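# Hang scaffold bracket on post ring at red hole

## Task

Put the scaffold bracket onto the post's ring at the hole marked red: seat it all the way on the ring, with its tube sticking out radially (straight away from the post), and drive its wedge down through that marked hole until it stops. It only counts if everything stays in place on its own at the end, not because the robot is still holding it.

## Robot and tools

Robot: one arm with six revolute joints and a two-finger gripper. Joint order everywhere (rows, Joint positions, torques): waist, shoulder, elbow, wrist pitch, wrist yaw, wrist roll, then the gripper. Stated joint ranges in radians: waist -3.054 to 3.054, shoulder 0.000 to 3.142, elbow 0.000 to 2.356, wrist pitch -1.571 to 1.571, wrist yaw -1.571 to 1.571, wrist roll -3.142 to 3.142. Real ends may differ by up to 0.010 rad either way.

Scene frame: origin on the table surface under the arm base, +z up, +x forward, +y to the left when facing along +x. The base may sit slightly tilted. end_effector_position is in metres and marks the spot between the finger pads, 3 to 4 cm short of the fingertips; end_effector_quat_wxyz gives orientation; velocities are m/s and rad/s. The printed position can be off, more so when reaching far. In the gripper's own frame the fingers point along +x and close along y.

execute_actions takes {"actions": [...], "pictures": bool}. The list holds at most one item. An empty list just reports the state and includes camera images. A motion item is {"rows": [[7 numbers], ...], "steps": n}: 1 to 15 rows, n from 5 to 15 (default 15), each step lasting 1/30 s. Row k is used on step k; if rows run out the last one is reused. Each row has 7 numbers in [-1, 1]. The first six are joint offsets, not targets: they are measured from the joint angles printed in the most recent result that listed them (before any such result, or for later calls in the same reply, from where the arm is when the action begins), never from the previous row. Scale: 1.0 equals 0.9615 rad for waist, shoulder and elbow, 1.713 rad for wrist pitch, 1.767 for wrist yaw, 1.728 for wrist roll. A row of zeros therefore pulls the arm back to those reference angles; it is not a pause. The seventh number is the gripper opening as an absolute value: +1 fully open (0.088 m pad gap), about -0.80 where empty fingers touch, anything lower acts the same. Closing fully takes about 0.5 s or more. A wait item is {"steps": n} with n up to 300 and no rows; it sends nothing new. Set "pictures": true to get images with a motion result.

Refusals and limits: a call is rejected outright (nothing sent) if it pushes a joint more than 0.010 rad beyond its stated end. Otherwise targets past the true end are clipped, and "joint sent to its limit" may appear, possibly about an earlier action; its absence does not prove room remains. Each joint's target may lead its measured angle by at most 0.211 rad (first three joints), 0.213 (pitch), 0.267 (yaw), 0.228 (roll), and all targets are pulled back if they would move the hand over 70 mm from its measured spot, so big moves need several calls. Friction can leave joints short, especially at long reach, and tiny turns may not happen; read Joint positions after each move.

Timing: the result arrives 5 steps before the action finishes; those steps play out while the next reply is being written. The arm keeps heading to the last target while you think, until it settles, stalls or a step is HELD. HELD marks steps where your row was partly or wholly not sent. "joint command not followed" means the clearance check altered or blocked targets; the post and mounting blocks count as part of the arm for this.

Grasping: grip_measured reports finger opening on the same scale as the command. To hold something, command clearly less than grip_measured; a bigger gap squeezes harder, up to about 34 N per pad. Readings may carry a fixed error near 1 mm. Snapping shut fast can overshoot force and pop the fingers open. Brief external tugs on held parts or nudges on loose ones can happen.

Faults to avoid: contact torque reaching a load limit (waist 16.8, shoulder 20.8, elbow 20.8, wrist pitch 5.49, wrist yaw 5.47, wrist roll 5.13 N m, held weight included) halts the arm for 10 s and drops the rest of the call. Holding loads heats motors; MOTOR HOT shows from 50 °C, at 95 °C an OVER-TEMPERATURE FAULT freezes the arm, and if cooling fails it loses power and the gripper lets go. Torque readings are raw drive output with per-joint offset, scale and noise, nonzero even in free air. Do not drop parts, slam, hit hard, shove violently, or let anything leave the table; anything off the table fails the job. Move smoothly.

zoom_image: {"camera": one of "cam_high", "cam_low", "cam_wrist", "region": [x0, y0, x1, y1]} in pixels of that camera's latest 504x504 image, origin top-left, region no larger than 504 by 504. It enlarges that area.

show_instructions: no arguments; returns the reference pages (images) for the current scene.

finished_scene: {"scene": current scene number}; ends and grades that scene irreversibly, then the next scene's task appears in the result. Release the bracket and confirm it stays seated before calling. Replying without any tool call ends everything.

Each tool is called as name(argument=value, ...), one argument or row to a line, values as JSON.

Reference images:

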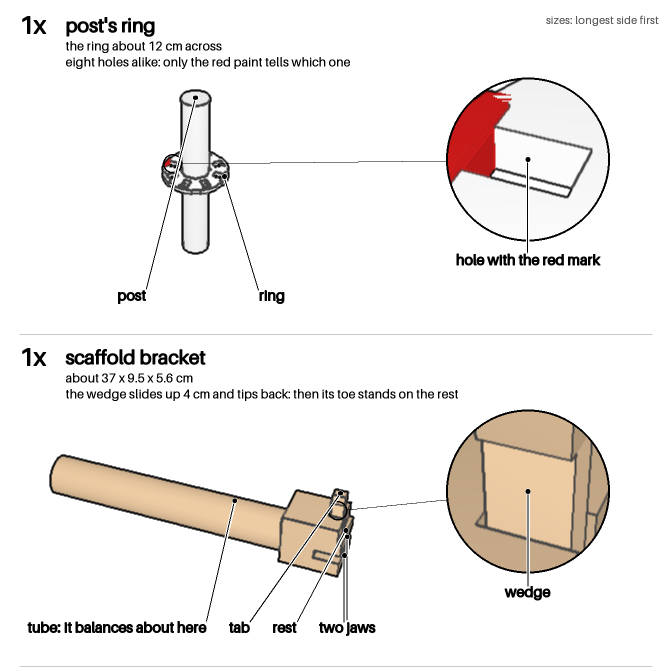

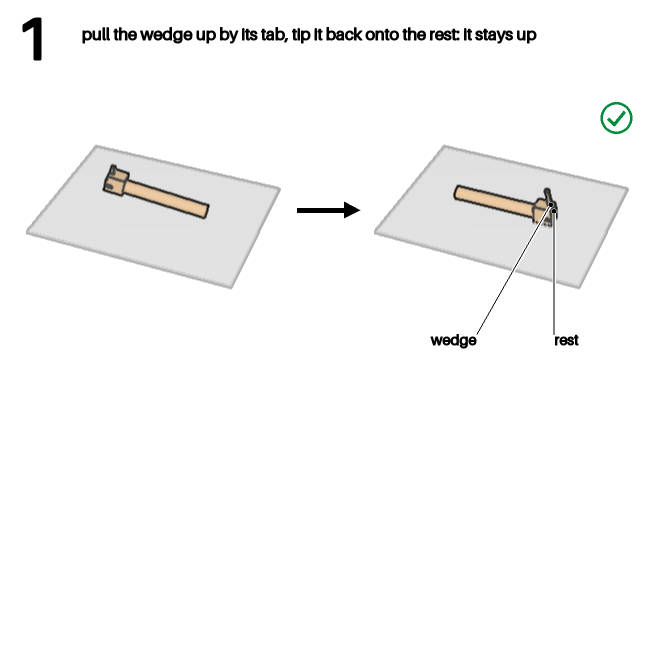

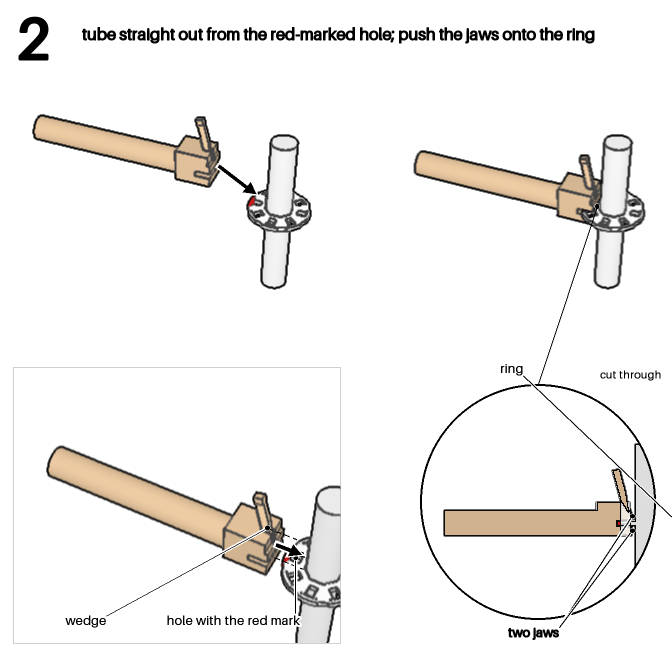

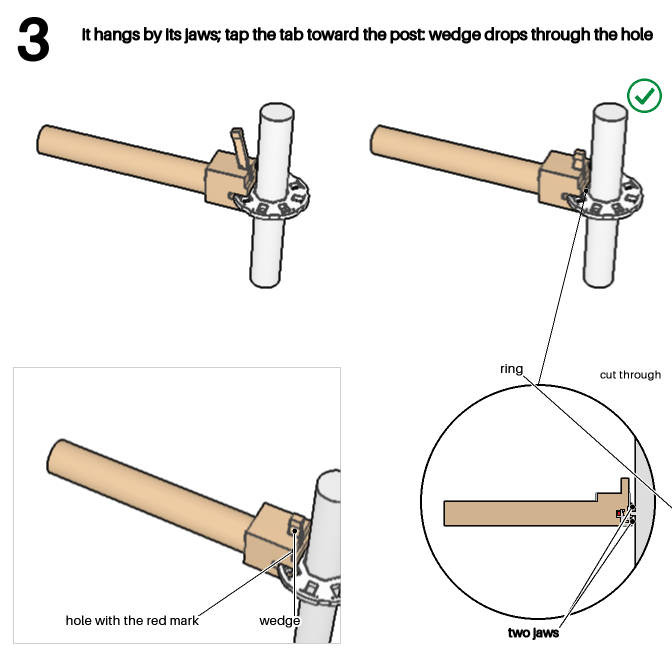

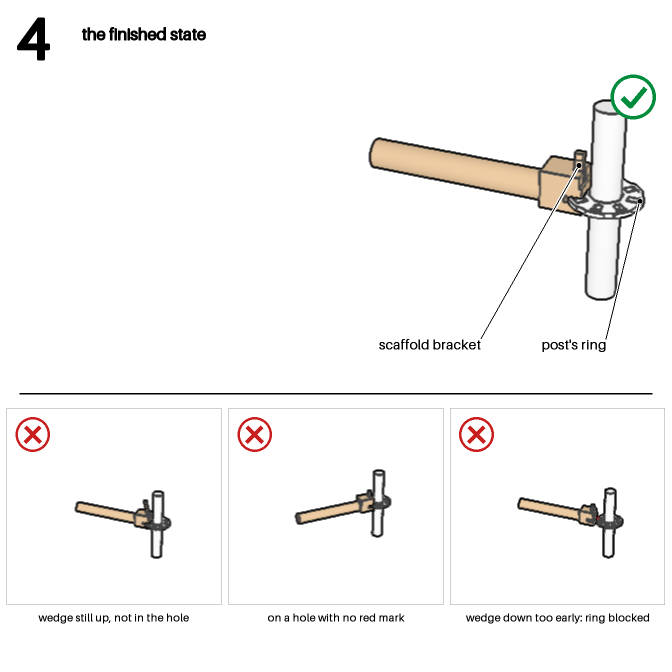

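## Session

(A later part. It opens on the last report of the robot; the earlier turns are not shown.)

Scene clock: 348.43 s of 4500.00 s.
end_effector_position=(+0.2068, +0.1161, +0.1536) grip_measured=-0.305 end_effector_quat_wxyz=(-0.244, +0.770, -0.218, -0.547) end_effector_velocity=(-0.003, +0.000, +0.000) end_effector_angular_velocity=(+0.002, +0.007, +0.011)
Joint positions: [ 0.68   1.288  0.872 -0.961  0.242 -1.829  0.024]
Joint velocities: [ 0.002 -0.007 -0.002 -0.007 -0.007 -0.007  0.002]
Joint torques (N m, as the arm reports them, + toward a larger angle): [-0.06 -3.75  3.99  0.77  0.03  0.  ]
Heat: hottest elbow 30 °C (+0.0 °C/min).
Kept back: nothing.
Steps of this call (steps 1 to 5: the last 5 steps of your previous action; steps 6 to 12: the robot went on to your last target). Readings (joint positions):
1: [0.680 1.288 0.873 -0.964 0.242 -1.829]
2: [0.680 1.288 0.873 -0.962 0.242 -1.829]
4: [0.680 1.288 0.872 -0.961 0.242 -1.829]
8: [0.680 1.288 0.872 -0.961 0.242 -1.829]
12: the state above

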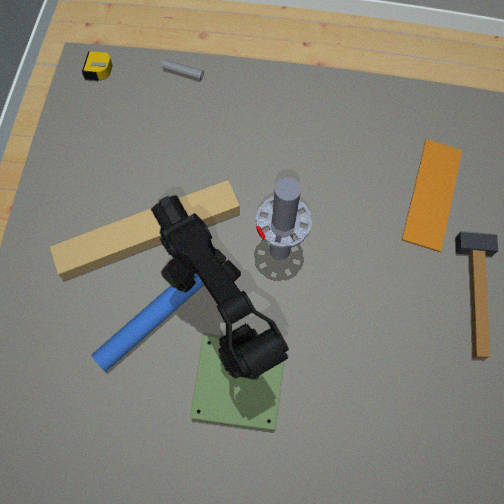

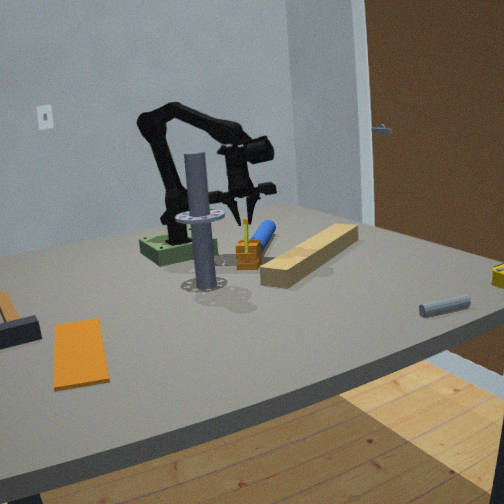

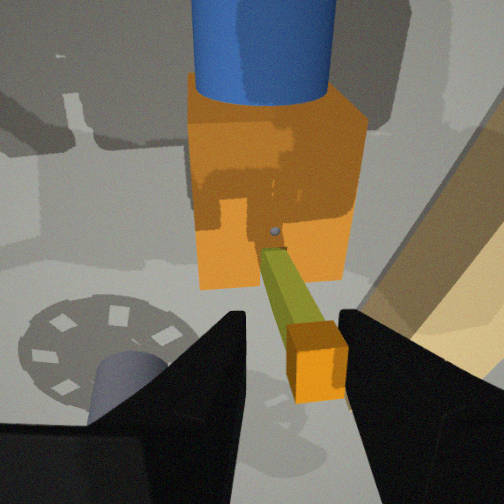

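execute_actions(
  actions=[
    {"rows":[[0,0,0.05,-0.04,0,0,1.0],[0,0.01,0.12,-0.1,0,0,1.0],[0,0.02,0.2,-0.16,0,0,1.0],[0,0.03,0.26,-0.21,0,0,1.0]],"steps":15},
  ],
)

execute_actions(
  actions=[
    {"rows":[[0.1,0,0,0,-0.04,0.06,1.0],[0.2,0,0,0,-0.08,0.12,1.0],[0.3,0,0,0,-0.13,0.18,1.0],[0.355,0,0,0,-0.13,0.214,1.0]],"steps":15},
  ],
)

execute_actions(
  actions=[
    {"steps":15},
  ],
  pictures=true,
)

Scene clock: 349.40 s of 4500.00 s.
end_effector_position=(+0.1937, +0.1061, +0.2055) grip_measured=+0.864 end_effector_quat_wxyz=(-0.206, +0.753, -0.248, -0.573) end_effector_velocity=(-0.043, -0.035, +0.007) end_effector_angular_velocity=(-0.174, +0.210, +0.003)
Joint positions: [ 0.68   1.307  1.106 -1.291  0.242 -1.829  0.081]
Joint velocities: [-0.002  0.012  0.056 -0.315  0.007 -0.007  0.175]
Joint torques (N m, as the arm reports them, + toward a larger angle): [-0.07 -3.35  5.33  0.35  0.06 -0.01]
Heat: hottest elbow 30 °C (+0.0 °C/min).
Steps of this call (steps 1 to 19: the robot went on to your last target; steps 20 to 29: the first 10 steps of this action). Readings (joint positions):
20: [0.680 1.288 0.876 -0.971 0.242 -1.829]
21: [0.680 1.291 0.894 -1.011 0.242 -1.829]
23: [0.680 1.303 0.968 -1.133 0.242 -1.829]
27: [0.680 1.307 1.094 -1.265 0.242 -1.829]
29: the state above

Scene clock: 349.90 s of 4500.00 s.
end_effector_position=(+0.1212, +0.1777, +0.2014) grip_measured=+1.000 end_effector_quat_wxyz=(-0.253, +0.685, -0.211, -0.649) end_effector_velocity=(-0.041, +0.021, -0.001) end_effector_angular_velocity=(+0.052, +0.102, -0.134)
Joint positions: [ 1.003  1.31   1.112 -1.314  0.027 -1.486  0.088]
Joint velocities: [ 0.144 -0.002 -0.002 -0.022 -0.095  0.286  0.   ]
Joint torques (N m, as the arm reports them, + toward a larger angle): [-0.01 -4.32  4.69  0.64 -0.27  0.07]
Heat: hottest elbow 30 °C (+0.0 °C/min).
Steps of this call (steps 1 to 5: the last 5 steps of your previous action; steps 6 to 15: the first 10 steps of this action, its rows measured from where the robot was after step 5). Readings (joint positions):
5: [0.680 1.310 1.111 -1.313 0.242 -1.829]
6: [0.688 1.310 1.112 -1.315 0.236 -1.807]
7: [0.720 1.310 1.112 -1.314 0.209 -1.761]
9: [0.829 1.310 1.112 -1.314 0.112 -1.640]
13: [0.986 1.310 1.112 -1.314 0.037 -1.509]
15: the state above

Scene clock: 350.40 s of 4500.00 s.
end_effector_position=(+0.1171, +0.1804, +0.2013) grip_measured=+1.000 end_effector_quat_wxyz=(-0.258, +0.680, -0.213, -0.652) end_effector_velocity=(-0.002, -0.002, -0.002) end_effector_angular_velocity=(-0.006, +0.013, -0.009)
Joint positions: [ 1.018  1.31   1.112 -1.314  0.016 -1.462  0.088]
Joint velocities: [-0.002 -0.002 -0.007 -0.007 -0.007  0.007  0.   ]
Joint torques (N m, as the arm reports them, + toward a larger angle): [ 0.25 -4.38  4.74  0.65 -0.29  0.05]
Heat: hottest elbow 30 °C (+0.0 °C/min).
Kept back: nothing.
Steps of this call (steps 1 to 5: the last 5 steps of your previous action; steps 6 to 15: the robot went on to your last target). Readings (joint positions):
1: [1.007 1.310 1.112 -1.314 0.024 -1.479]
2: [1.010 1.310 1.112 -1.314 0.022 -1.474]
4: [1.014 1.310 1.112 -1.314 0.019 -1.468]
8: [1.017 1.310 1.112 -1.314 0.017 -1.463]
15: the state above

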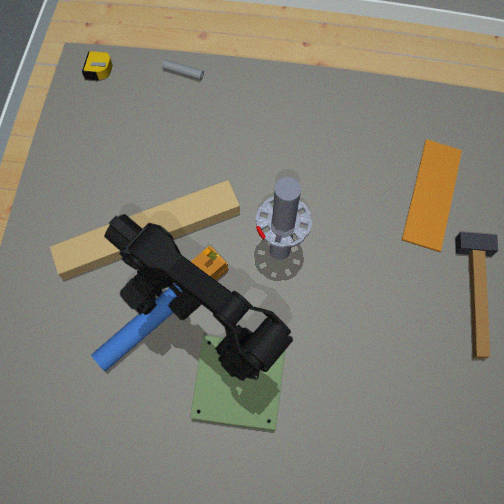

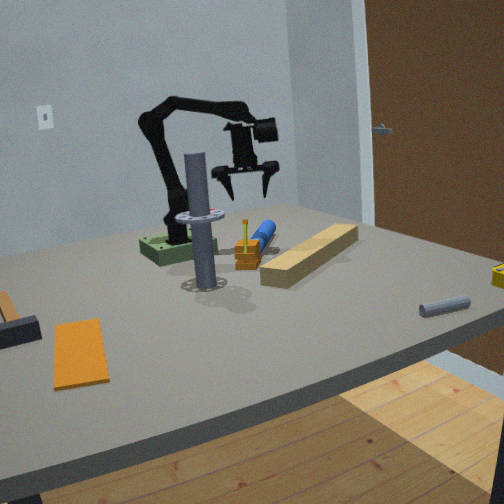

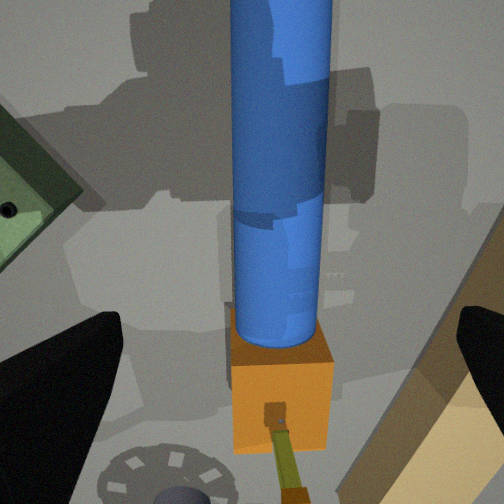

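execute_actions(
  actions=[
    {"rows":[[0,0.02,-0.1,0.06,0,0,1.0],[0,0.04,-0.2,0.12,0,0,1.0],[0,0.06,-0.28,0.17,0,0,1.0],[0,0.1,-0.36,0.23,0,0,1.0],[0,0.13,-0.42,0.28,0,0,1.0],[0,0.15,-0.45,0.31,0,0,1.0]],"steps":15},
  ],
)

execute_actions(
  actions=[
    {"steps":15},
  ],
  pictures=true,
)

Scene clock: 351.00 s of 4500.00 s.
end_effector_position=(+0.1145, +0.1743, +0.0796) grip_measured=+1.000 end_effector_quat_wxyz=(-0.235, +0.676, -0.235, -0.658) end_effector_velocity=(+0.024, +0.029, -0.081) end_effector_angular_velocity=(+0.261, -0.193, +0.022)
Joint positions: [ 1.018  1.444  0.72  -0.851  0.018 -1.463  0.088]
Joint velocities: [-0.002  0.037 -0.335  0.696  0.022 -0.022  0.   ]
Joint torques (N m, as the arm reports them, + toward a larger angle): [-0.1  -4.35  3.71  0.67 -0.23  0.02]
Heat: hottest elbow 30 °C (+0.0 °C/min).
Steps of this call (steps 1 to 8: the robot went on to your last target; steps 9 to 18: the first 10 steps of this action). Readings (joint positions):
9: [1.018 1.310 1.101 -1.296 0.016 -1.461]
10: [1.018 1.310 1.071 -1.245 0.016 -1.461]
12: [1.018 1.328 0.979 -1.126 0.016 -1.461]
16: [1.018 1.425 0.776 -0.913 0.016 -1.461]
18: the state above

Scene clock: 351.50 s of 4500.00 s.
end_effector_position=(+0.1164, +0.1770, +0.0723) grip_measured=+1.000 end_effector_quat_wxyz=(-0.246, +0.679, -0.224, -0.655) end_effector_velocity=(-0.002, -0.006, -0.001) end_effector_angular_velocity=(-0.027, +0.008, +0.004)
Joint positions: [ 1.018  1.446  0.688 -0.786  0.018 -1.463  0.088]
Joint velocities: [-0.002  0.002 -0.002 -0.022  0.007 -0.007  0.   ]
Joint torques (N m, as the arm reports them, + toward a larger angle): [-0.17 -3.71  3.2   0.73 -0.2   0.03]
Heat: hottest elbow 30 °C (+0.0 °C/min).
Kept back: nothing.
Steps of this call (steps 1 to 5: the last 5 steps of your previous action; steps 6 to 15: the robot went on to your last target). Readings (joint positions):
1: [1.018 1.445 0.712 -0.831 0.018 -1.463]
2: [1.018 1.445 0.706 -0.818 0.018 -1.463]
4: [1.018 1.446 0.697 -0.803 0.018 -1.463]
8: [1.018 1.446 0.690 -0.790 0.018 -1.463]
15: the state above

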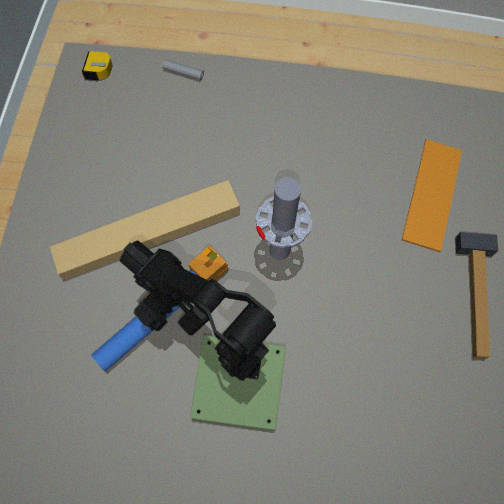

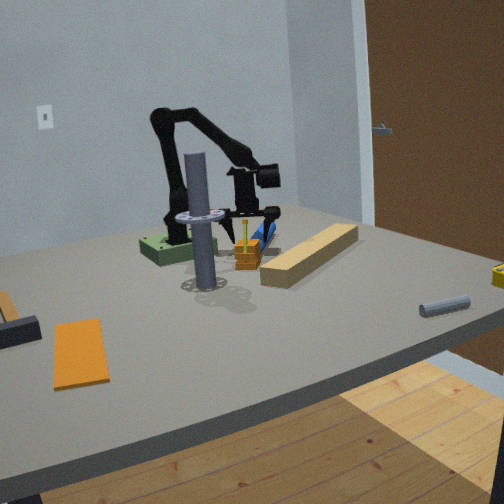

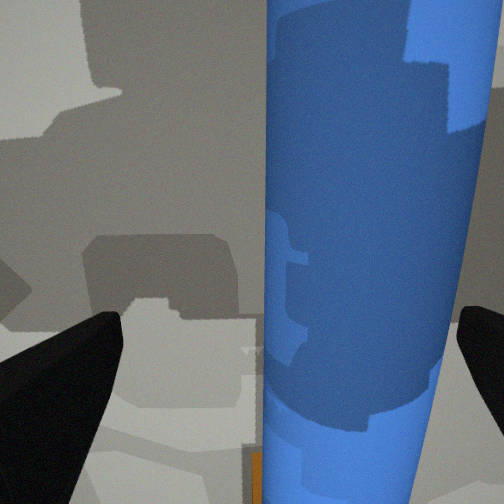

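execute_actions(
  actions=[
    {"rows":[[0,0.02,0.03,0,0,0,1.0],[0,0.045,0.06,0,0,0,1.0],[0,0.066,0.075,0,0,0,1.0]],"steps":15},
  ],
)

execute_actions(
  actions=[
    {"steps":12},
  ],
  pictures=true,
)

Scene clock: 352.17 s of 4500.00 s.
end_effector_position=(+0.1259, +0.1920, +0.0764) grip_measured=+1.000 end_effector_quat_wxyz=(-0.250, +0.680, -0.220, -0.654) end_effector_velocity=(-0.000, +0.000, -0.004) end_effector_angular_velocity=(-0.020, +0.020, +0.020)
Joint positions: [ 1.018  1.498  0.751 -0.785  0.018 -1.463  0.088]
Joint velocities: [-0.002  0.032  0.012 -0.007 -0.007 -0.022  0.   ]
Joint torques (N m, as the arm reports them, + toward a larger angle): [-0.09 -4.1   4.77  0.51 -0.11  0.  ]
Heat: hottest elbow 30 °C (+0.0 °C/min).
Steps of this call (steps 1 to 10: the robot went on to your last target; steps 11 to 20: the first 10 steps of this action). Readings (joint positions):
11: [1.018 1.448 0.689 -0.785 0.018 -1.463]
12: [1.018 1.454 0.696 -0.787 0.018 -1.463]
14: [1.018 1.478 0.722 -0.787 0.018 -1.463]
18: [1.018 1.496 0.749 -0.785 0.018 -1.463]
20: the state above

Scene clock: 352.57 s of 4500.00 s.
end_effector_position=(+0.1261, +0.1922, +0.0761) grip_measured=+1.000 end_effector_quat_wxyz=(-0.249, +0.679, -0.221, -0.654) end_effector_velocity=(-0.002, -0.002, -0.001) end_effector_angular_velocity=(-0.007, +0.012, +0.020)
Joint positions: [ 1.018  1.501  0.753 -0.785  0.018 -1.463  0.088]
Joint velocities: [-0.002  0.002 -0.002 -0.007 -0.007 -0.022  0.   ]
Joint torques (N m, as the arm reports them, + toward a larger angle): [-0.03 -4.14  4.77  0.51 -0.12  0.  ]
Heat: hottest elbow 30 °C (+0.0 °C/min).
Kept back: nothing.
Steps of this call (steps 1 to 5: the last 5 steps of your previous action; steps 6 to 12: the robot went on to your last target). Readings (joint positions):
1: [1.018 1.499 0.752 -0.785 0.018 -1.463]
2: [1.018 1.500 0.752 -0.785 0.018 -1.463]
4: [1.018 1.501 0.752 -0.785 0.018 -1.463]
8: [1.018 1.501 0.753 -0.785 0.018 -1.463]
12: the state above

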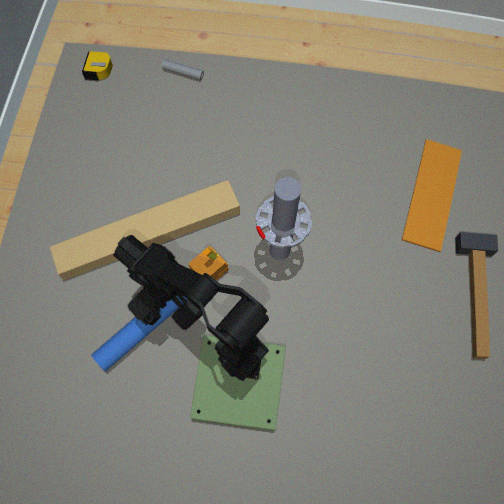

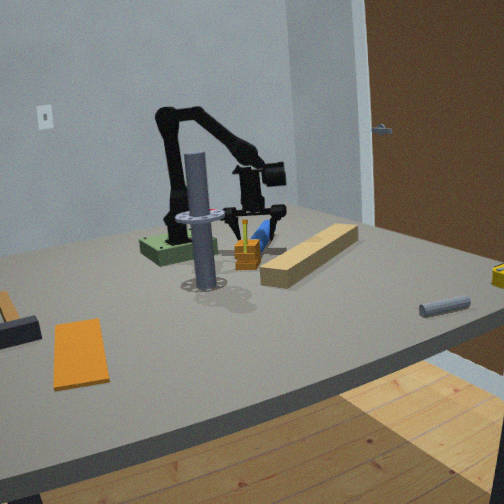

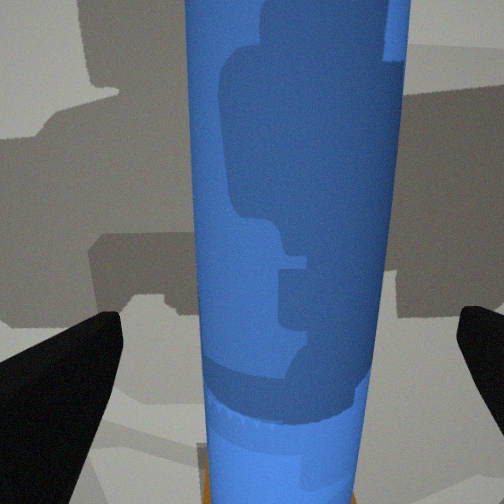

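execute_actions(
  actions=[
    {"rows":[[0,0.006,-0.02,0.014,0,0,1.0],[0,0.012,-0.042,0.028,0,0,0.6],[0,0.012,-0.042,0.028,0,0,0.4],[0,0.012,-0.042,0.028,0,0,0.3],[0,0.012,-0.042,0.028,0,0,0.2],[0,0.012,-0.042,0.028,0,0,0.0],[0,0.012,-0.042,0.028,0,0,-0.3],[0,0.012,-0.042,0.028,0,0,-0.6]],"steps":15},
  ],
)

execute_actions(
  actions=[
    {"steps":12},
  ],
)

Scene clock: 353.10 s of 4500.00 s.
end_effector_position=(+0.1255, +0.1912, +0.0688) grip_measured=+0.203 end_effector_quat_wxyz=(-0.252, +0.680, -0.218, -0.653) end_effector_velocity=(+0.000, +0.001, +0.000) end_effector_angular_velocity=(+0.010, +0.002, +0.005)
Joint positions: [ 1.018  1.506  0.723 -0.742  0.018 -1.463  0.049]
Joint velocities: [-0.002 -0.002 -0.002  0.007 -0.007 -0.007  0.   ]
Joint torques (N m, as the arm reports them, + toward a larger angle): [-0.11 -4.21  3.13  0.8  -0.14  0.  ]
Heat: hottest elbow 30 °C (+0.0 °C/min).
Steps of this call (steps 1 to 6: the robot went on to your last target; steps 7 to 16: the first 10 steps of this action). Readings (joint positions):
7: [1.018 1.502 0.752 -0.784 0.018 -1.463]
8: [1.018 1.502 0.748 -0.772 0.018 -1.463]
10: [1.018 1.503 0.738 -0.755 0.018 -1.463]
14: [1.018 1.506 0.723 -0.742 0.018 -1.463]
16: the state above

Scene clock: 353.50 s of 4500.00 s.
end_effector_position=(+0.1255, +0.1912, +0.0688) grip_measured=+0.203 end_effector_quat_wxyz=(-0.252, +0.680, -0.217, -0.653) end_effector_velocity=(+0.000, +0.001, +0.000) end_effector_angular_velocity=(+0.011, +0.002, -0.009)
Joint positions: [ 1.018  1.506  0.723 -0.742  0.018 -1.463  0.049]
Joint velocities: [-0.002 -0.002 -0.002  0.007 -0.007  0.007 -0.   ]
Joint torques (N m, as the arm reports them, + toward a larger angle): [-0.11 -4.15  3.1   0.93 -0.12  0.  ]
Heat: hottest elbow 30 °C (+0.0 °C/min).
Kept back: nothing.
Steps of this call (steps 1 to 5: the last 5 steps of your previous action; steps 6 to 12: the robot went on to your last target). Readings (joint positions):
1: [1.018 1.506 0.723 -0.742 0.018 -1.463]
2: [1.018 1.506 0.723 -0.742 0.018 -1.463]
4: [1.018 1.506 0.723 -0.742 0.018 -1.463]
8: [1.018 1.506 0.723 -0.742 0.018 -1.463]
12: the state above

execute_actions(
  actions=[
    {"rows":[[0,-0.01,0.06,-0.04,0,0,-0.6],[0,-0.03,0.15,-0.1,0,0,-0.6],[0,-0.06,0.25,-0.17,0,0,-0.6],[0,-0.09,0.35,-0.24,0,0,-0.6],[0,-0.12,0.45,-0.31,0,0,-0.6],[0,-0.141,0.54,-0.378,0,0,-0.6]],"steps":15},
  ],
)

execute_actions(
  actions=[
    {"steps":8},
  ],
)

execute_actions(
  actions=[
    {"rows":[[-0.06,0,0,0,0,0,-0.6],[-0.13,0,0,0,0,-0.01,-0.6],[-0.2,0,0,0,0,-0.015,-0.6],[-0.27,0,0,0,0,-0.02,-0.6],[-0.32,0,0,0,0,-0.023,-0.6]],"steps":15},
  ],
)

execute_actions(
  actions=[
    {"steps":15},
  ],
  pictures=true,
)

Scene clock: 354.23 s of 4500.00 s.
end_effector_position=(+0.1318, +0.2030, +0.1901) grip_measured=+0.201 end_effector_quat_wxyz=(-0.264, +0.682, -0.206, -0.650) end_effector_velocity=(-0.011, -0.012, +0.419) end_effector_angular_velocity=(+0.232, -0.140, +0.003)
Joint positions: [ 1.018  1.396  1.132 -1.228  0.018 -1.463  0.049]
Joint velocities: [-0.007 -0.31   1.389 -1.429 -0.007 -0.007 -0.   ]
Joint torques (N m, as the arm reports them, + toward a larger angle): [-0.11 -5.21  3.94 -0.32 -0.11  0.01]
Heat: hottest elbow 30 °C (+0.0 °C/min).
Steps of this call (steps 1 to 12: the robot went on to your last target; steps 13 to 22: the first 10 steps of this action). Readings (joint positions):
13: [1.018 1.506 0.728 -0.748 0.018 -1.463]
14: [1.018 1.506 0.748 -0.786 0.018 -1.463]
16: [1.018 1.496 0.825 -0.919 0.018 -1.463]
20: [1.018 1.421 1.026 -1.119 0.018 -1.463]
22: the state above

Scene clock: 354.50 s of 4500.00 s.
end_effector_position=(+0.1232, +0.1898, +0.2161) grip_measured=+0.201 end_effector_quat_wxyz=(-0.250, +0.679, -0.220, -0.654) end_effector_velocity=(-0.010, -0.015, +0.003) end_effector_angular_velocity=(-0.064, +0.050, -0.010)
Joint positions: [ 1.018  1.373  1.219 -1.378  0.018 -1.463  0.049]
Joint velocities: [-0.002 -0.002  0.012 -0.095 -0.007  0.007 -0.   ]
Joint torques (N m, as the arm reports them, + toward a larger angle): [-0.01 -5.12  6.42  0.42 -0.09 -0.03]
Heat: hottest elbow 30 °C (+0.0 °C/min).
Kept back: nothing.
Steps of this call (steps 1 to 5: the last 5 steps of your previous action; steps 6 to 8: the robot went on to your last target). Readings (joint positions):
1: [1.018 1.387 1.171 -1.271 0.018 -1.463]
2: [1.018 1.379 1.196 -1.305 0.018 -1.463]
4: [1.018 1.371 1.217 -1.349 0.018 -1.463]
8: the state above

Scene clock: 354.83 s of 4500.00 s.
end_effector_position=(+0.1738, +0.1448, +0.2163) grip_measured=+0.201 end_effector_quat_wxyz=(-0.333, +0.646, -0.307, -0.614) end_effector_velocity=(+0.016, -0.022, +0.001) end_effector_angular_velocity=(+0.024, +0.026, -0.076)
Joint positions: [ 0.724  1.375  1.22  -1.378  0.024 -1.496  0.049]
Joint velocities: [-0.144 -0.002  0.002 -0.007 -0.037 -0.066  0.   ]
Joint torques (N m, as the arm reports them, + toward a larger angle): [ 0.11 -5.02  4.67  0.55 -0.31 -0.11]
Heat: hottest elbow 30 °C (+0.0 °C/min).
Steps of this call (steps 1 to 10: the first 10 steps of this action). Readings (joint positions):
1: [1.013 1.373 1.220 -1.379 0.014 -1.463]
2: [0.995 1.373 1.220 -1.379 0.009 -1.467]
4: [0.914 1.374 1.220 -1.379 0.006 -1.479]
8: [0.745 1.375 1.220 -1.378 0.024 -1.492]
10: the state above

Scene clock: 355.33 s of 4500.00 s.
end_effector_position=(+0.1747, +0.1435, +0.2162) grip_measured=+0.201 end_effector_quat_wxyz=(-0.335, +0.644, -0.308, -0.615) end_effector_velocity=(-0.005, -0.003, -0.000) end_effector_angular_velocity=(-0.009, +0.021, +0.005)
Joint positions: [ 0.714  1.375  1.219 -1.378  0.018 -1.5    0.049]
Joint velocities: [-0.002 -0.002 -0.002 -0.022 -0.007 -0.007  0.   ]
Joint torques (N m, as the arm reports them, + toward a larger angle): [-0.29 -4.96  4.69  0.55 -0.14 -0.08]
Heat: hottest elbow 30 °C (+0.0 °C/min).
Kept back: nothing.
Steps of this call (steps 1 to 5: the last 5 steps of your previous action; steps 6 to 15: the robot went on to your last target). Readings (joint positions):
1: [0.721 1.375 1.220 -1.378 0.022 -1.497]
2: [0.720 1.375 1.219 -1.378 0.020 -1.498]
4: [0.718 1.375 1.219 -1.378 0.019 -1.500]
8: [0.715 1.375 1.219 -1.378 0.019 -1.500]
15: the state above

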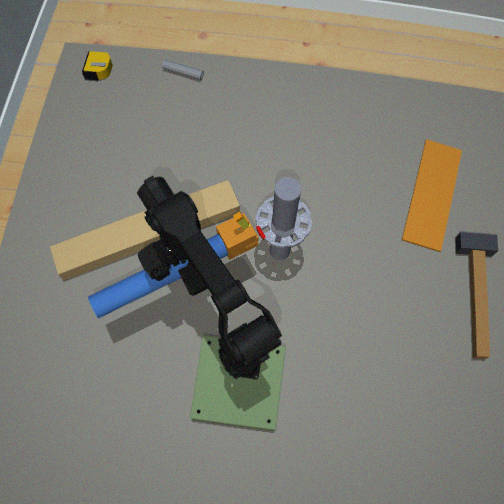

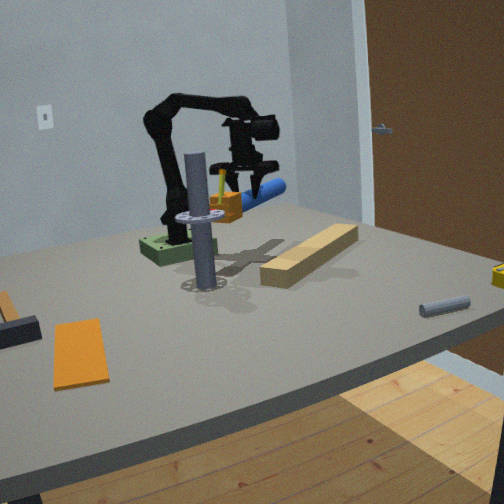

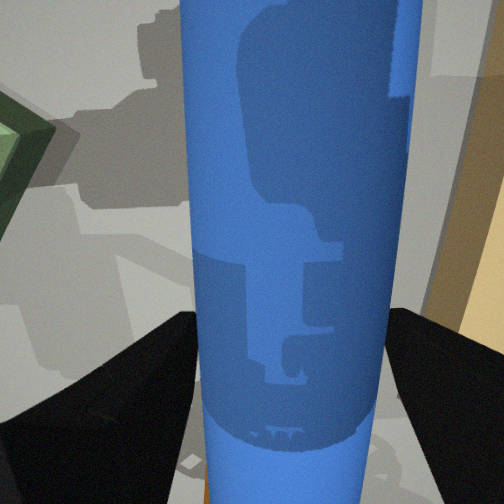

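zoom_image(
  camera="cam_high",
  region=[80, 140, 340, 340],
)

zoom_image(
  camera="cam_low",
  region=[150, 130, 310, 250],
)

Region (80, 140, 340, 340) of cam_high's 504x504 image, scaled by 1.938, with more detail than that image has; it fills the top 388 rows of this view, and the rest is white.

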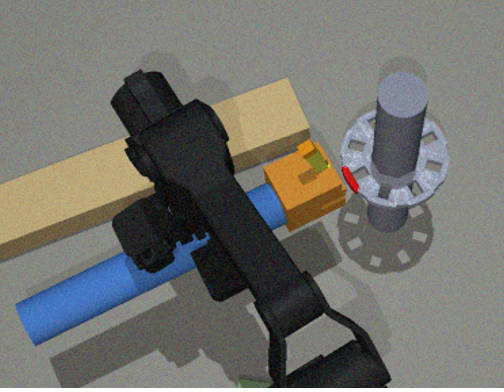

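Region (150, 130, 310, 250) of cam_low's 504x504 image, scaled by 3.150, with more detail than that image has; it fills the top 378 rows of this view, and the rest is white.

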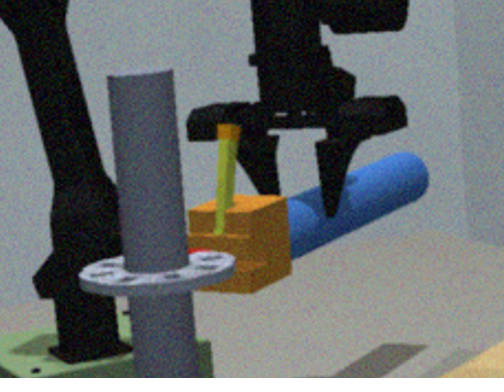

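execute_actions(
  actions=[
    {"rows":[[0,-0.01,-0.006,0,0,0,-0.6],[0,-0.02,-0.012,0,0,0,-0.6]],"steps":12},
  ],
)

execute_actions(
  actions=[
    {"rows":[[-0.02,0,0,0,0,-0.011,-0.6],[-0.04,0,0,0,0,-0.022,-0.6],[-0.06,0,0,0,0,-0.033,-0.6]],"steps":15},
  ],
)

execute_actions(
  actions=[
    {"steps":12},
  ],
  pictures=true,
)

Scene clock: 356.50 s of 4500.00 s.
end_effector_position=(+0.1729, +0.1419, +0.2139) grip_measured=+0.201 end_effector_quat_wxyz=(-0.332, +0.643, -0.311, -0.616) end_effector_velocity=(-0.004, +0.000, -0.001) end_effector_angular_velocity=(+0.021, +0.008, +0.006)
Joint positions: [ 0.714  1.371  1.208 -1.378  0.018 -1.5    0.049]
Joint velocities: [-0.002 -0.017 -0.017  0.007 -0.022 -0.007 -0.   ]
Joint torques (N m, as the arm reports them, + toward a larger angle): [-0.05 -6.51  4.76  0.55 -0.14 -0.02]
Heat: hottest elbow 30 °C (+0.0 °C/min).
Steps of this call (steps 1 to 15: the robot went on to your last target; steps 16 to 28: nothing new was sent; steps 29 to 35: the first 7 steps of this action). Readings (joint positions):
29: [0.714 1.375 1.219 -1.378 0.018 -1.500]
30: [0.714 1.374 1.217 -1.378 0.018 -1.500]
32: [0.714 1.373 1.212 -1.378 0.018 -1.500]
35: the state above

Scene clock: 357.00 s of 4500.00 s.
end_effector_position=(+0.1776, +0.1354, +0.2143) grip_measured=+0.201 end_effector_quat_wxyz=(-0.333, +0.639, -0.307, -0.621) end_effector_velocity=(-0.002, -0.001, -0.000) end_effector_angular_velocity=(+0.001, +0.010, +0.005)
Joint positions: [ 0.668  1.369  1.208 -1.378  0.004 -1.55   0.049]
Joint velocities: [-0.002 -0.002 -0.002 -0.007 -0.007 -0.007 -0.001]
Joint torques (N m, as the arm reports them, + toward a larger angle): [-1.21 -4.78  4.63  0.58  0.49 -0.22]
Heat: hottest elbow 30 °C (+0.0 °C/min).
Steps of this call (steps 1 to 5: the last 5 steps of your previous action; steps 6 to 15: the first 10 steps of this action, its rows measured from where the robot was after step 5). Readings (joint positions):
5: [0.714 1.369 1.208 -1.378 0.018 -1.500]
6: [0.712 1.369 1.208 -1.378 0.018 -1.503]
7: [0.707 1.369 1.208 -1.378 0.016 -1.511]
9: [0.685 1.369 1.208 -1.378 0.016 -1.532]
13: [0.669 1.369 1.208 -1.378 0.005 -1.547]
15: the state above

Scene clock: 357.40 s of 4500.00 s.
end_effector_position=(+0.1775, +0.1353, +0.2143) grip_measured=+0.200 end_effector_quat_wxyz=(-0.333, +0.639, -0.307, -0.621) end_effector_velocity=(-0.001, -0.000, +0.001) end_effector_angular_velocity=(+0.004, +0.006, +0.020)
Joint positions: [ 0.668  1.369  1.208 -1.378  0.003 -1.55   0.049]
Joint velocities: [-0.002 -0.002  0.002 -0.007 -0.007 -0.022 -0.   ]
Joint torques (N m, as the arm reports them, + toward a larger angle): [-1.23 -4.75  4.72  0.57  0.53 -0.21]
Heat: hottest elbow 30 °C (+0.0 °C/min).
Kept back: nothing.
Steps of this call (steps 1 to 5: the last 5 steps of your previous action; steps 6 to 12: the robot went on to your last target). Readings (joint positions):
1: [0.668 1.369 1.208 -1.378 0.003 -1.550]
2: [0.668 1.369 1.208 -1.378 0.003 -1.550]
4: [0.668 1.369 1.208 -1.378 0.003 -1.550]
8: [0.668 1.369 1.208 -1.378 0.003 -1.550]
12: the state above

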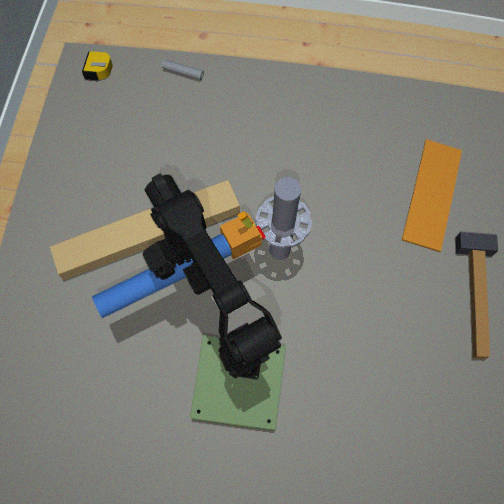

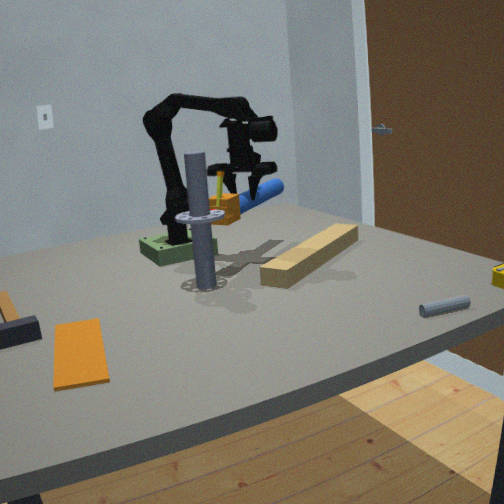

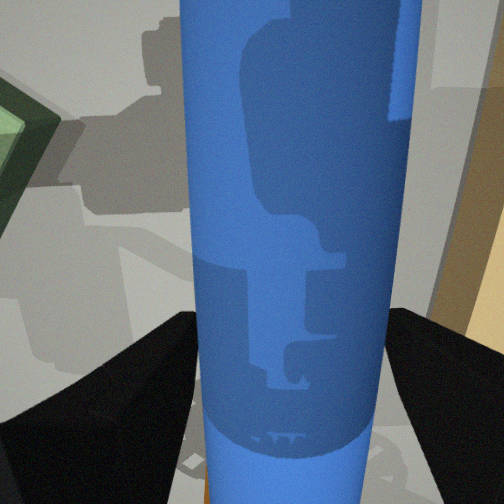

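zoom_image(
  camera="cam_low",
  region=[170, 160, 270, 240],
)

Region (170, 160, 270, 240) of cam_low's 504x504 image, scaled by 5.040, with more detail than that image has; it fills the top 403 rows of this view, and the rest is white.

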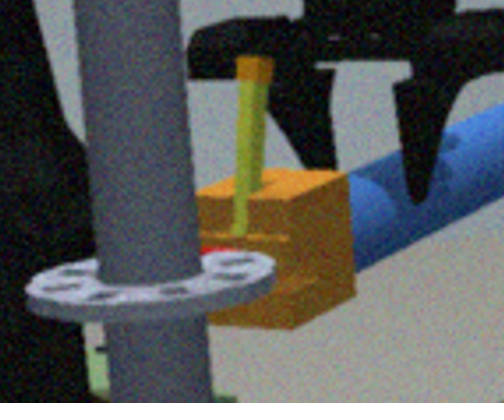

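execute_actions(
  actions=[
    {"rows":[[0.012,0,0,0,0,0.006,-0.6],[0.02,0,-0.01,0.006,0,0.01,-0.6],[0.02,0.004,-0.02,0.012,0,0.01,-0.6]],"steps":12},
  ],
)

execute_actions(
  actions=[
    {"rows":[[-0.015,0,0,0,0,-0.008,-0.6],[-0.03,0,0,0,0,-0.016,-0.6],[-0.045,0,0,0,0,-0.025,-0.6],[-0.06,0,0,0,0,-0.033,-0.6]],"steps":15},
  ],
)

execute_actions(
  actions=[
    {"steps":10},
  ],
  pictures=true,
)

Scene clock: 358.20 s of 4500.00 s.
end_effector_position=(+0.1758, +0.1374, +0.2092) grip_measured=+0.200 end_effector_quat_wxyz=(-0.330, +0.639, -0.309, -0.622) end_effector_velocity=(-0.013, +0.003, -0.020) end_effector_angular_velocity=(-0.029, +0.073, +0.010)
Joint positions: [ 0.681  1.372  1.19  -1.364  0.006 -1.538  0.049]
Joint velocities: [ 0.032  0.027 -0.056  0.007 -0.022  0.022  0.   ]
Joint torques (N m, as the arm reports them, + toward a larger angle): [ 0.18 -4.98  4.92  0.74 -0.17  0.07]
Heat: hottest elbow 30 °C (+0.0 °C/min).
Steps of this call (steps 1 to 15: the robot went on to your last target; steps 16 to 17: nothing new was sent; steps 18 to 24: the first 7 steps of this action). Readings (joint positions):
18: [0.668 1.369 1.207 -1.378 0.003 -1.551]
19: [0.670 1.369 1.206 -1.378 0.005 -1.549]
21: [0.676 1.369 1.199 -1.370 0.006 -1.543]
24: the state above

Scene clock: 358.70 s of 4500.00 s.
end_effector_position=(+0.1777, +0.1347, +0.2083) grip_measured=+0.200 end_effector_quat_wxyz=(-0.331, +0.631, -0.303, -0.632) end_effector_velocity=(-0.004, -0.004, -0.000) end_effector_angular_velocity=(+0.016, +0.038, +0.011)
Joint positions: [ 0.648  1.374  1.188 -1.363 -0.022 -1.579  0.049]
Joint velocities: [-0.027 -0.002 -0.002 -0.022 -0.037 -0.037  0.   ]
Joint torques (N m, as the arm reports them, + toward a larger angle): [-2.04 -4.7   4.65  0.65  1.02 -0.34]
Heat: hottest elbow 30 °C (+0.0 °C/min).
Steps of this call (steps 1 to 5: the last 5 steps of your previous action; steps 6 to 15: the first 10 steps of this action, its rows measured from where the robot was after step 5). Readings (joint positions):
5: [0.683 1.374 1.188 -1.361 0.005 -1.536]
6: [0.683 1.374 1.188 -1.361 0.004 -1.537]
7: [0.680 1.374 1.188 -1.361 0.003 -1.542]
9: [0.663 1.374 1.188 -1.361 -0.004 -1.561]
13: [0.650 1.374 1.188 -1.361 -0.020 -1.576]
15: the state above

Scene clock: 359.03 s of 4500.00 s.
end_effector_position=(+0.1777, +0.1346, +0.2083) grip_measured=+0.200 end_effector_quat_wxyz=(-0.331, +0.631, -0.303, -0.633) end_effector_velocity=(-0.001, -0.000, +0.001) end_effector_angular_velocity=(+0.004, +0.006, +0.005)
Joint positions: [ 0.646  1.374  1.188 -1.363 -0.025 -1.582  0.049]
Joint velocities: [-0.002 -0.002  0.002 -0.007 -0.007 -0.007 -0.   ]
Joint torques (N m, as the arm reports them, + toward a larger angle): [-2.04 -4.77  4.7   0.69  1.11 -0.36]
Heat: hottest elbow 30 °C (+0.0 °C/min).
Kept back: nothing.
Steps of this call (steps 1 to 5: the last 5 steps of your previous action; steps 6 to 10: the robot went on to your last target). Readings (joint positions):
1: [0.648 1.374 1.188 -1.363 -0.023 -1.580]
2: [0.648 1.374 1.188 -1.363 -0.023 -1.580]
4: [0.647 1.374 1.188 -1.363 -0.024 -1.581]
8: [0.647 1.374 1.188 -1.363 -0.024 -1.582]
10: the state above

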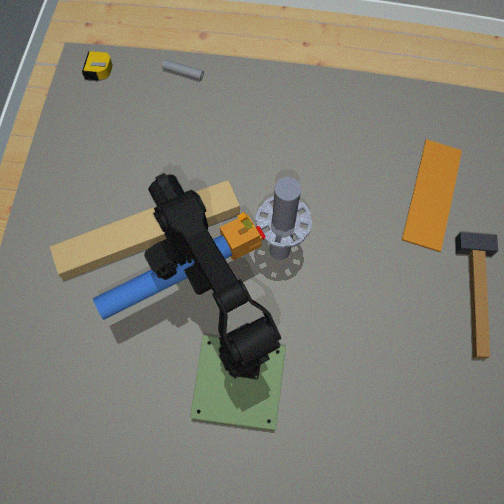

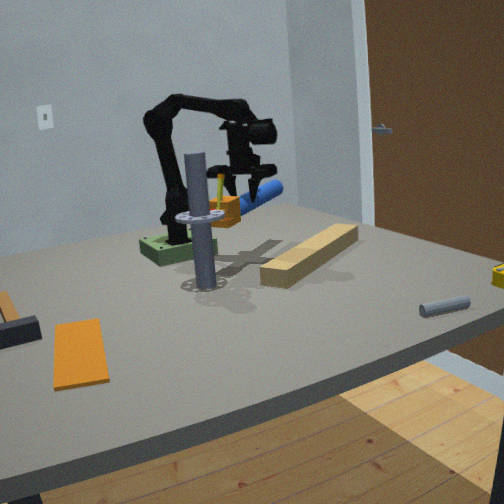

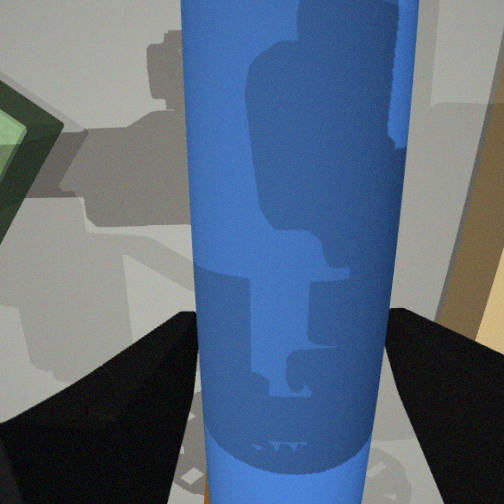

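Still blocked. Relax and look.

execute_actions(
  actions=[
    {"rows":[[0.03,0,0,0,0.014,0.022,-0.6]],"steps":10},
  ],
)

execute_actions(
  actions=[
    {"steps":8},
  ],
  pictures=true,
)

zoom_image(
  camera="cam_low",
  region=[170, 160, 270, 240],
)

Scene clock: 359.37 s of 4500.00 s.
end_effector_position=(+0.1770, +0.1354, +0.2078) grip_measured=+0.200 end_effector_quat_wxyz=(-0.330, +0.636, -0.309, -0.626) end_effector_velocity=(-0.008, +0.012, -0.000) end_effector_angular_velocity=(+0.012, +0.000, -0.034)
Joint positions: [ 0.665  1.374  1.187 -1.362 -0.004 -1.556  0.049]
Joint velocities: [ 0.061 -0.002 -0.002  0.007 -0.007  0.095 -0.   ]
Joint torques (N m, as the arm reports them, + toward a larger angle): [ 0.28 -4.87  4.75  0.51  0.05  0.09]
Heat: hottest elbow 30 °C (+0.0 °C/min).
Steps of this call (steps 1 to 5: the robot went on to your last target; steps 6 to 10: the first 5 steps of this action). Readings (joint positions):
6: [0.649 1.374 1.187 -1.363 -0.021 -1.579]
7: [0.655 1.374 1.187 -1.362 -0.013 -1.572]
9: [0.663 1.374 1.187 -1.362 -0.004 -1.560]
10: the state above

Scene clock: 359.63 s of 4500.00 s.
end_effector_position=(+0.1761, +0.1366, +0.2078) grip_measured=+0.200 end_effector_quat_wxyz=(-0.331, +0.635, -0.310, -0.625) end_effector_velocity=(-0.003, +0.000, -0.001) end_effector_angular_velocity=(-0.002, +0.014, +0.010)
Joint positions: [ 0.672  1.374  1.187 -1.362 -0.003 -1.546  0.049]
Joint velocities: [ 0.002  0.002 -0.002 -0.007 -0.007 -0.007 -0.   ]
Joint torques (N m, as the arm reports them, + toward a larger angle): [ 0.28 -4.79  4.72  0.48  0.02  0.07]
Heat: hottest elbow 30 °C (+0.0 °C/min).
Kept back: nothing.
Steps of this call (steps 1 to 5: the last 5 steps of your previous action; steps 6 to 8: the robot went on to your last target). Readings (joint positions):
1: [0.667 1.374 1.187 -1.362 -0.004 -1.553]
2: [0.669 1.374 1.187 -1.362 -0.004 -1.551]
4: [0.670 1.374 1.187 -1.362 -0.004 -1.548]
8: the state above

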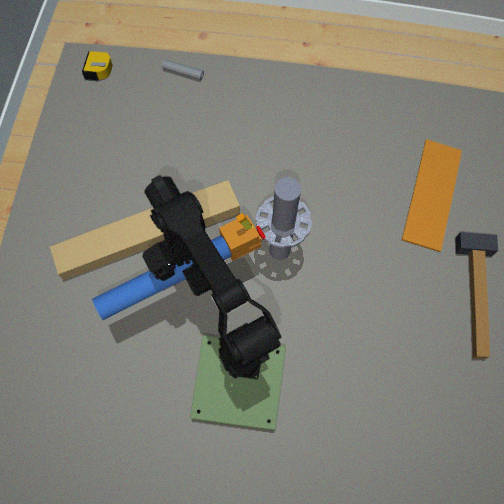

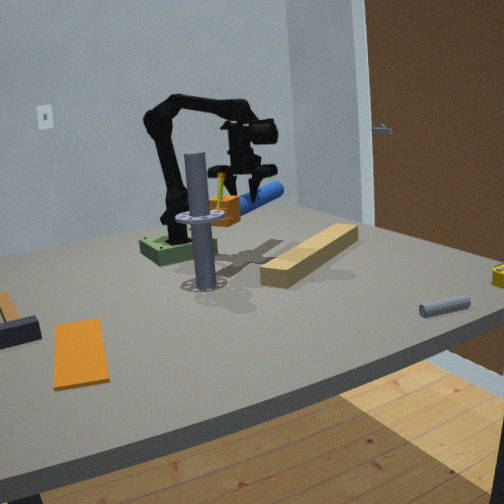

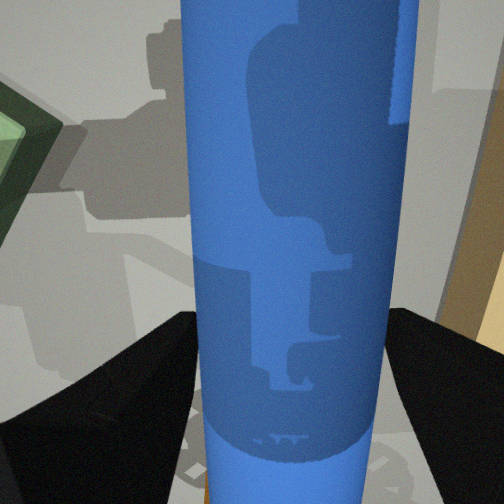

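Region (170, 160, 270, 240) of cam_low's 504x504 image, scaled by 5.040, with more detail than that image has; it fills the top 403 rows of this view, and the rest is white.

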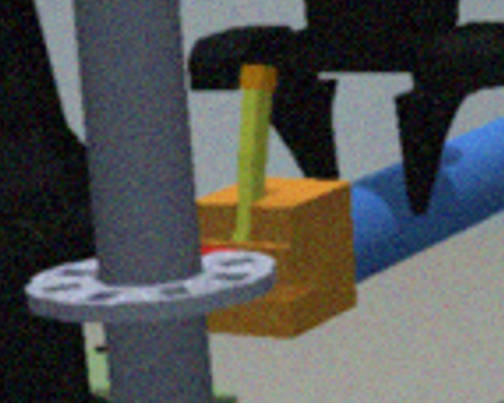

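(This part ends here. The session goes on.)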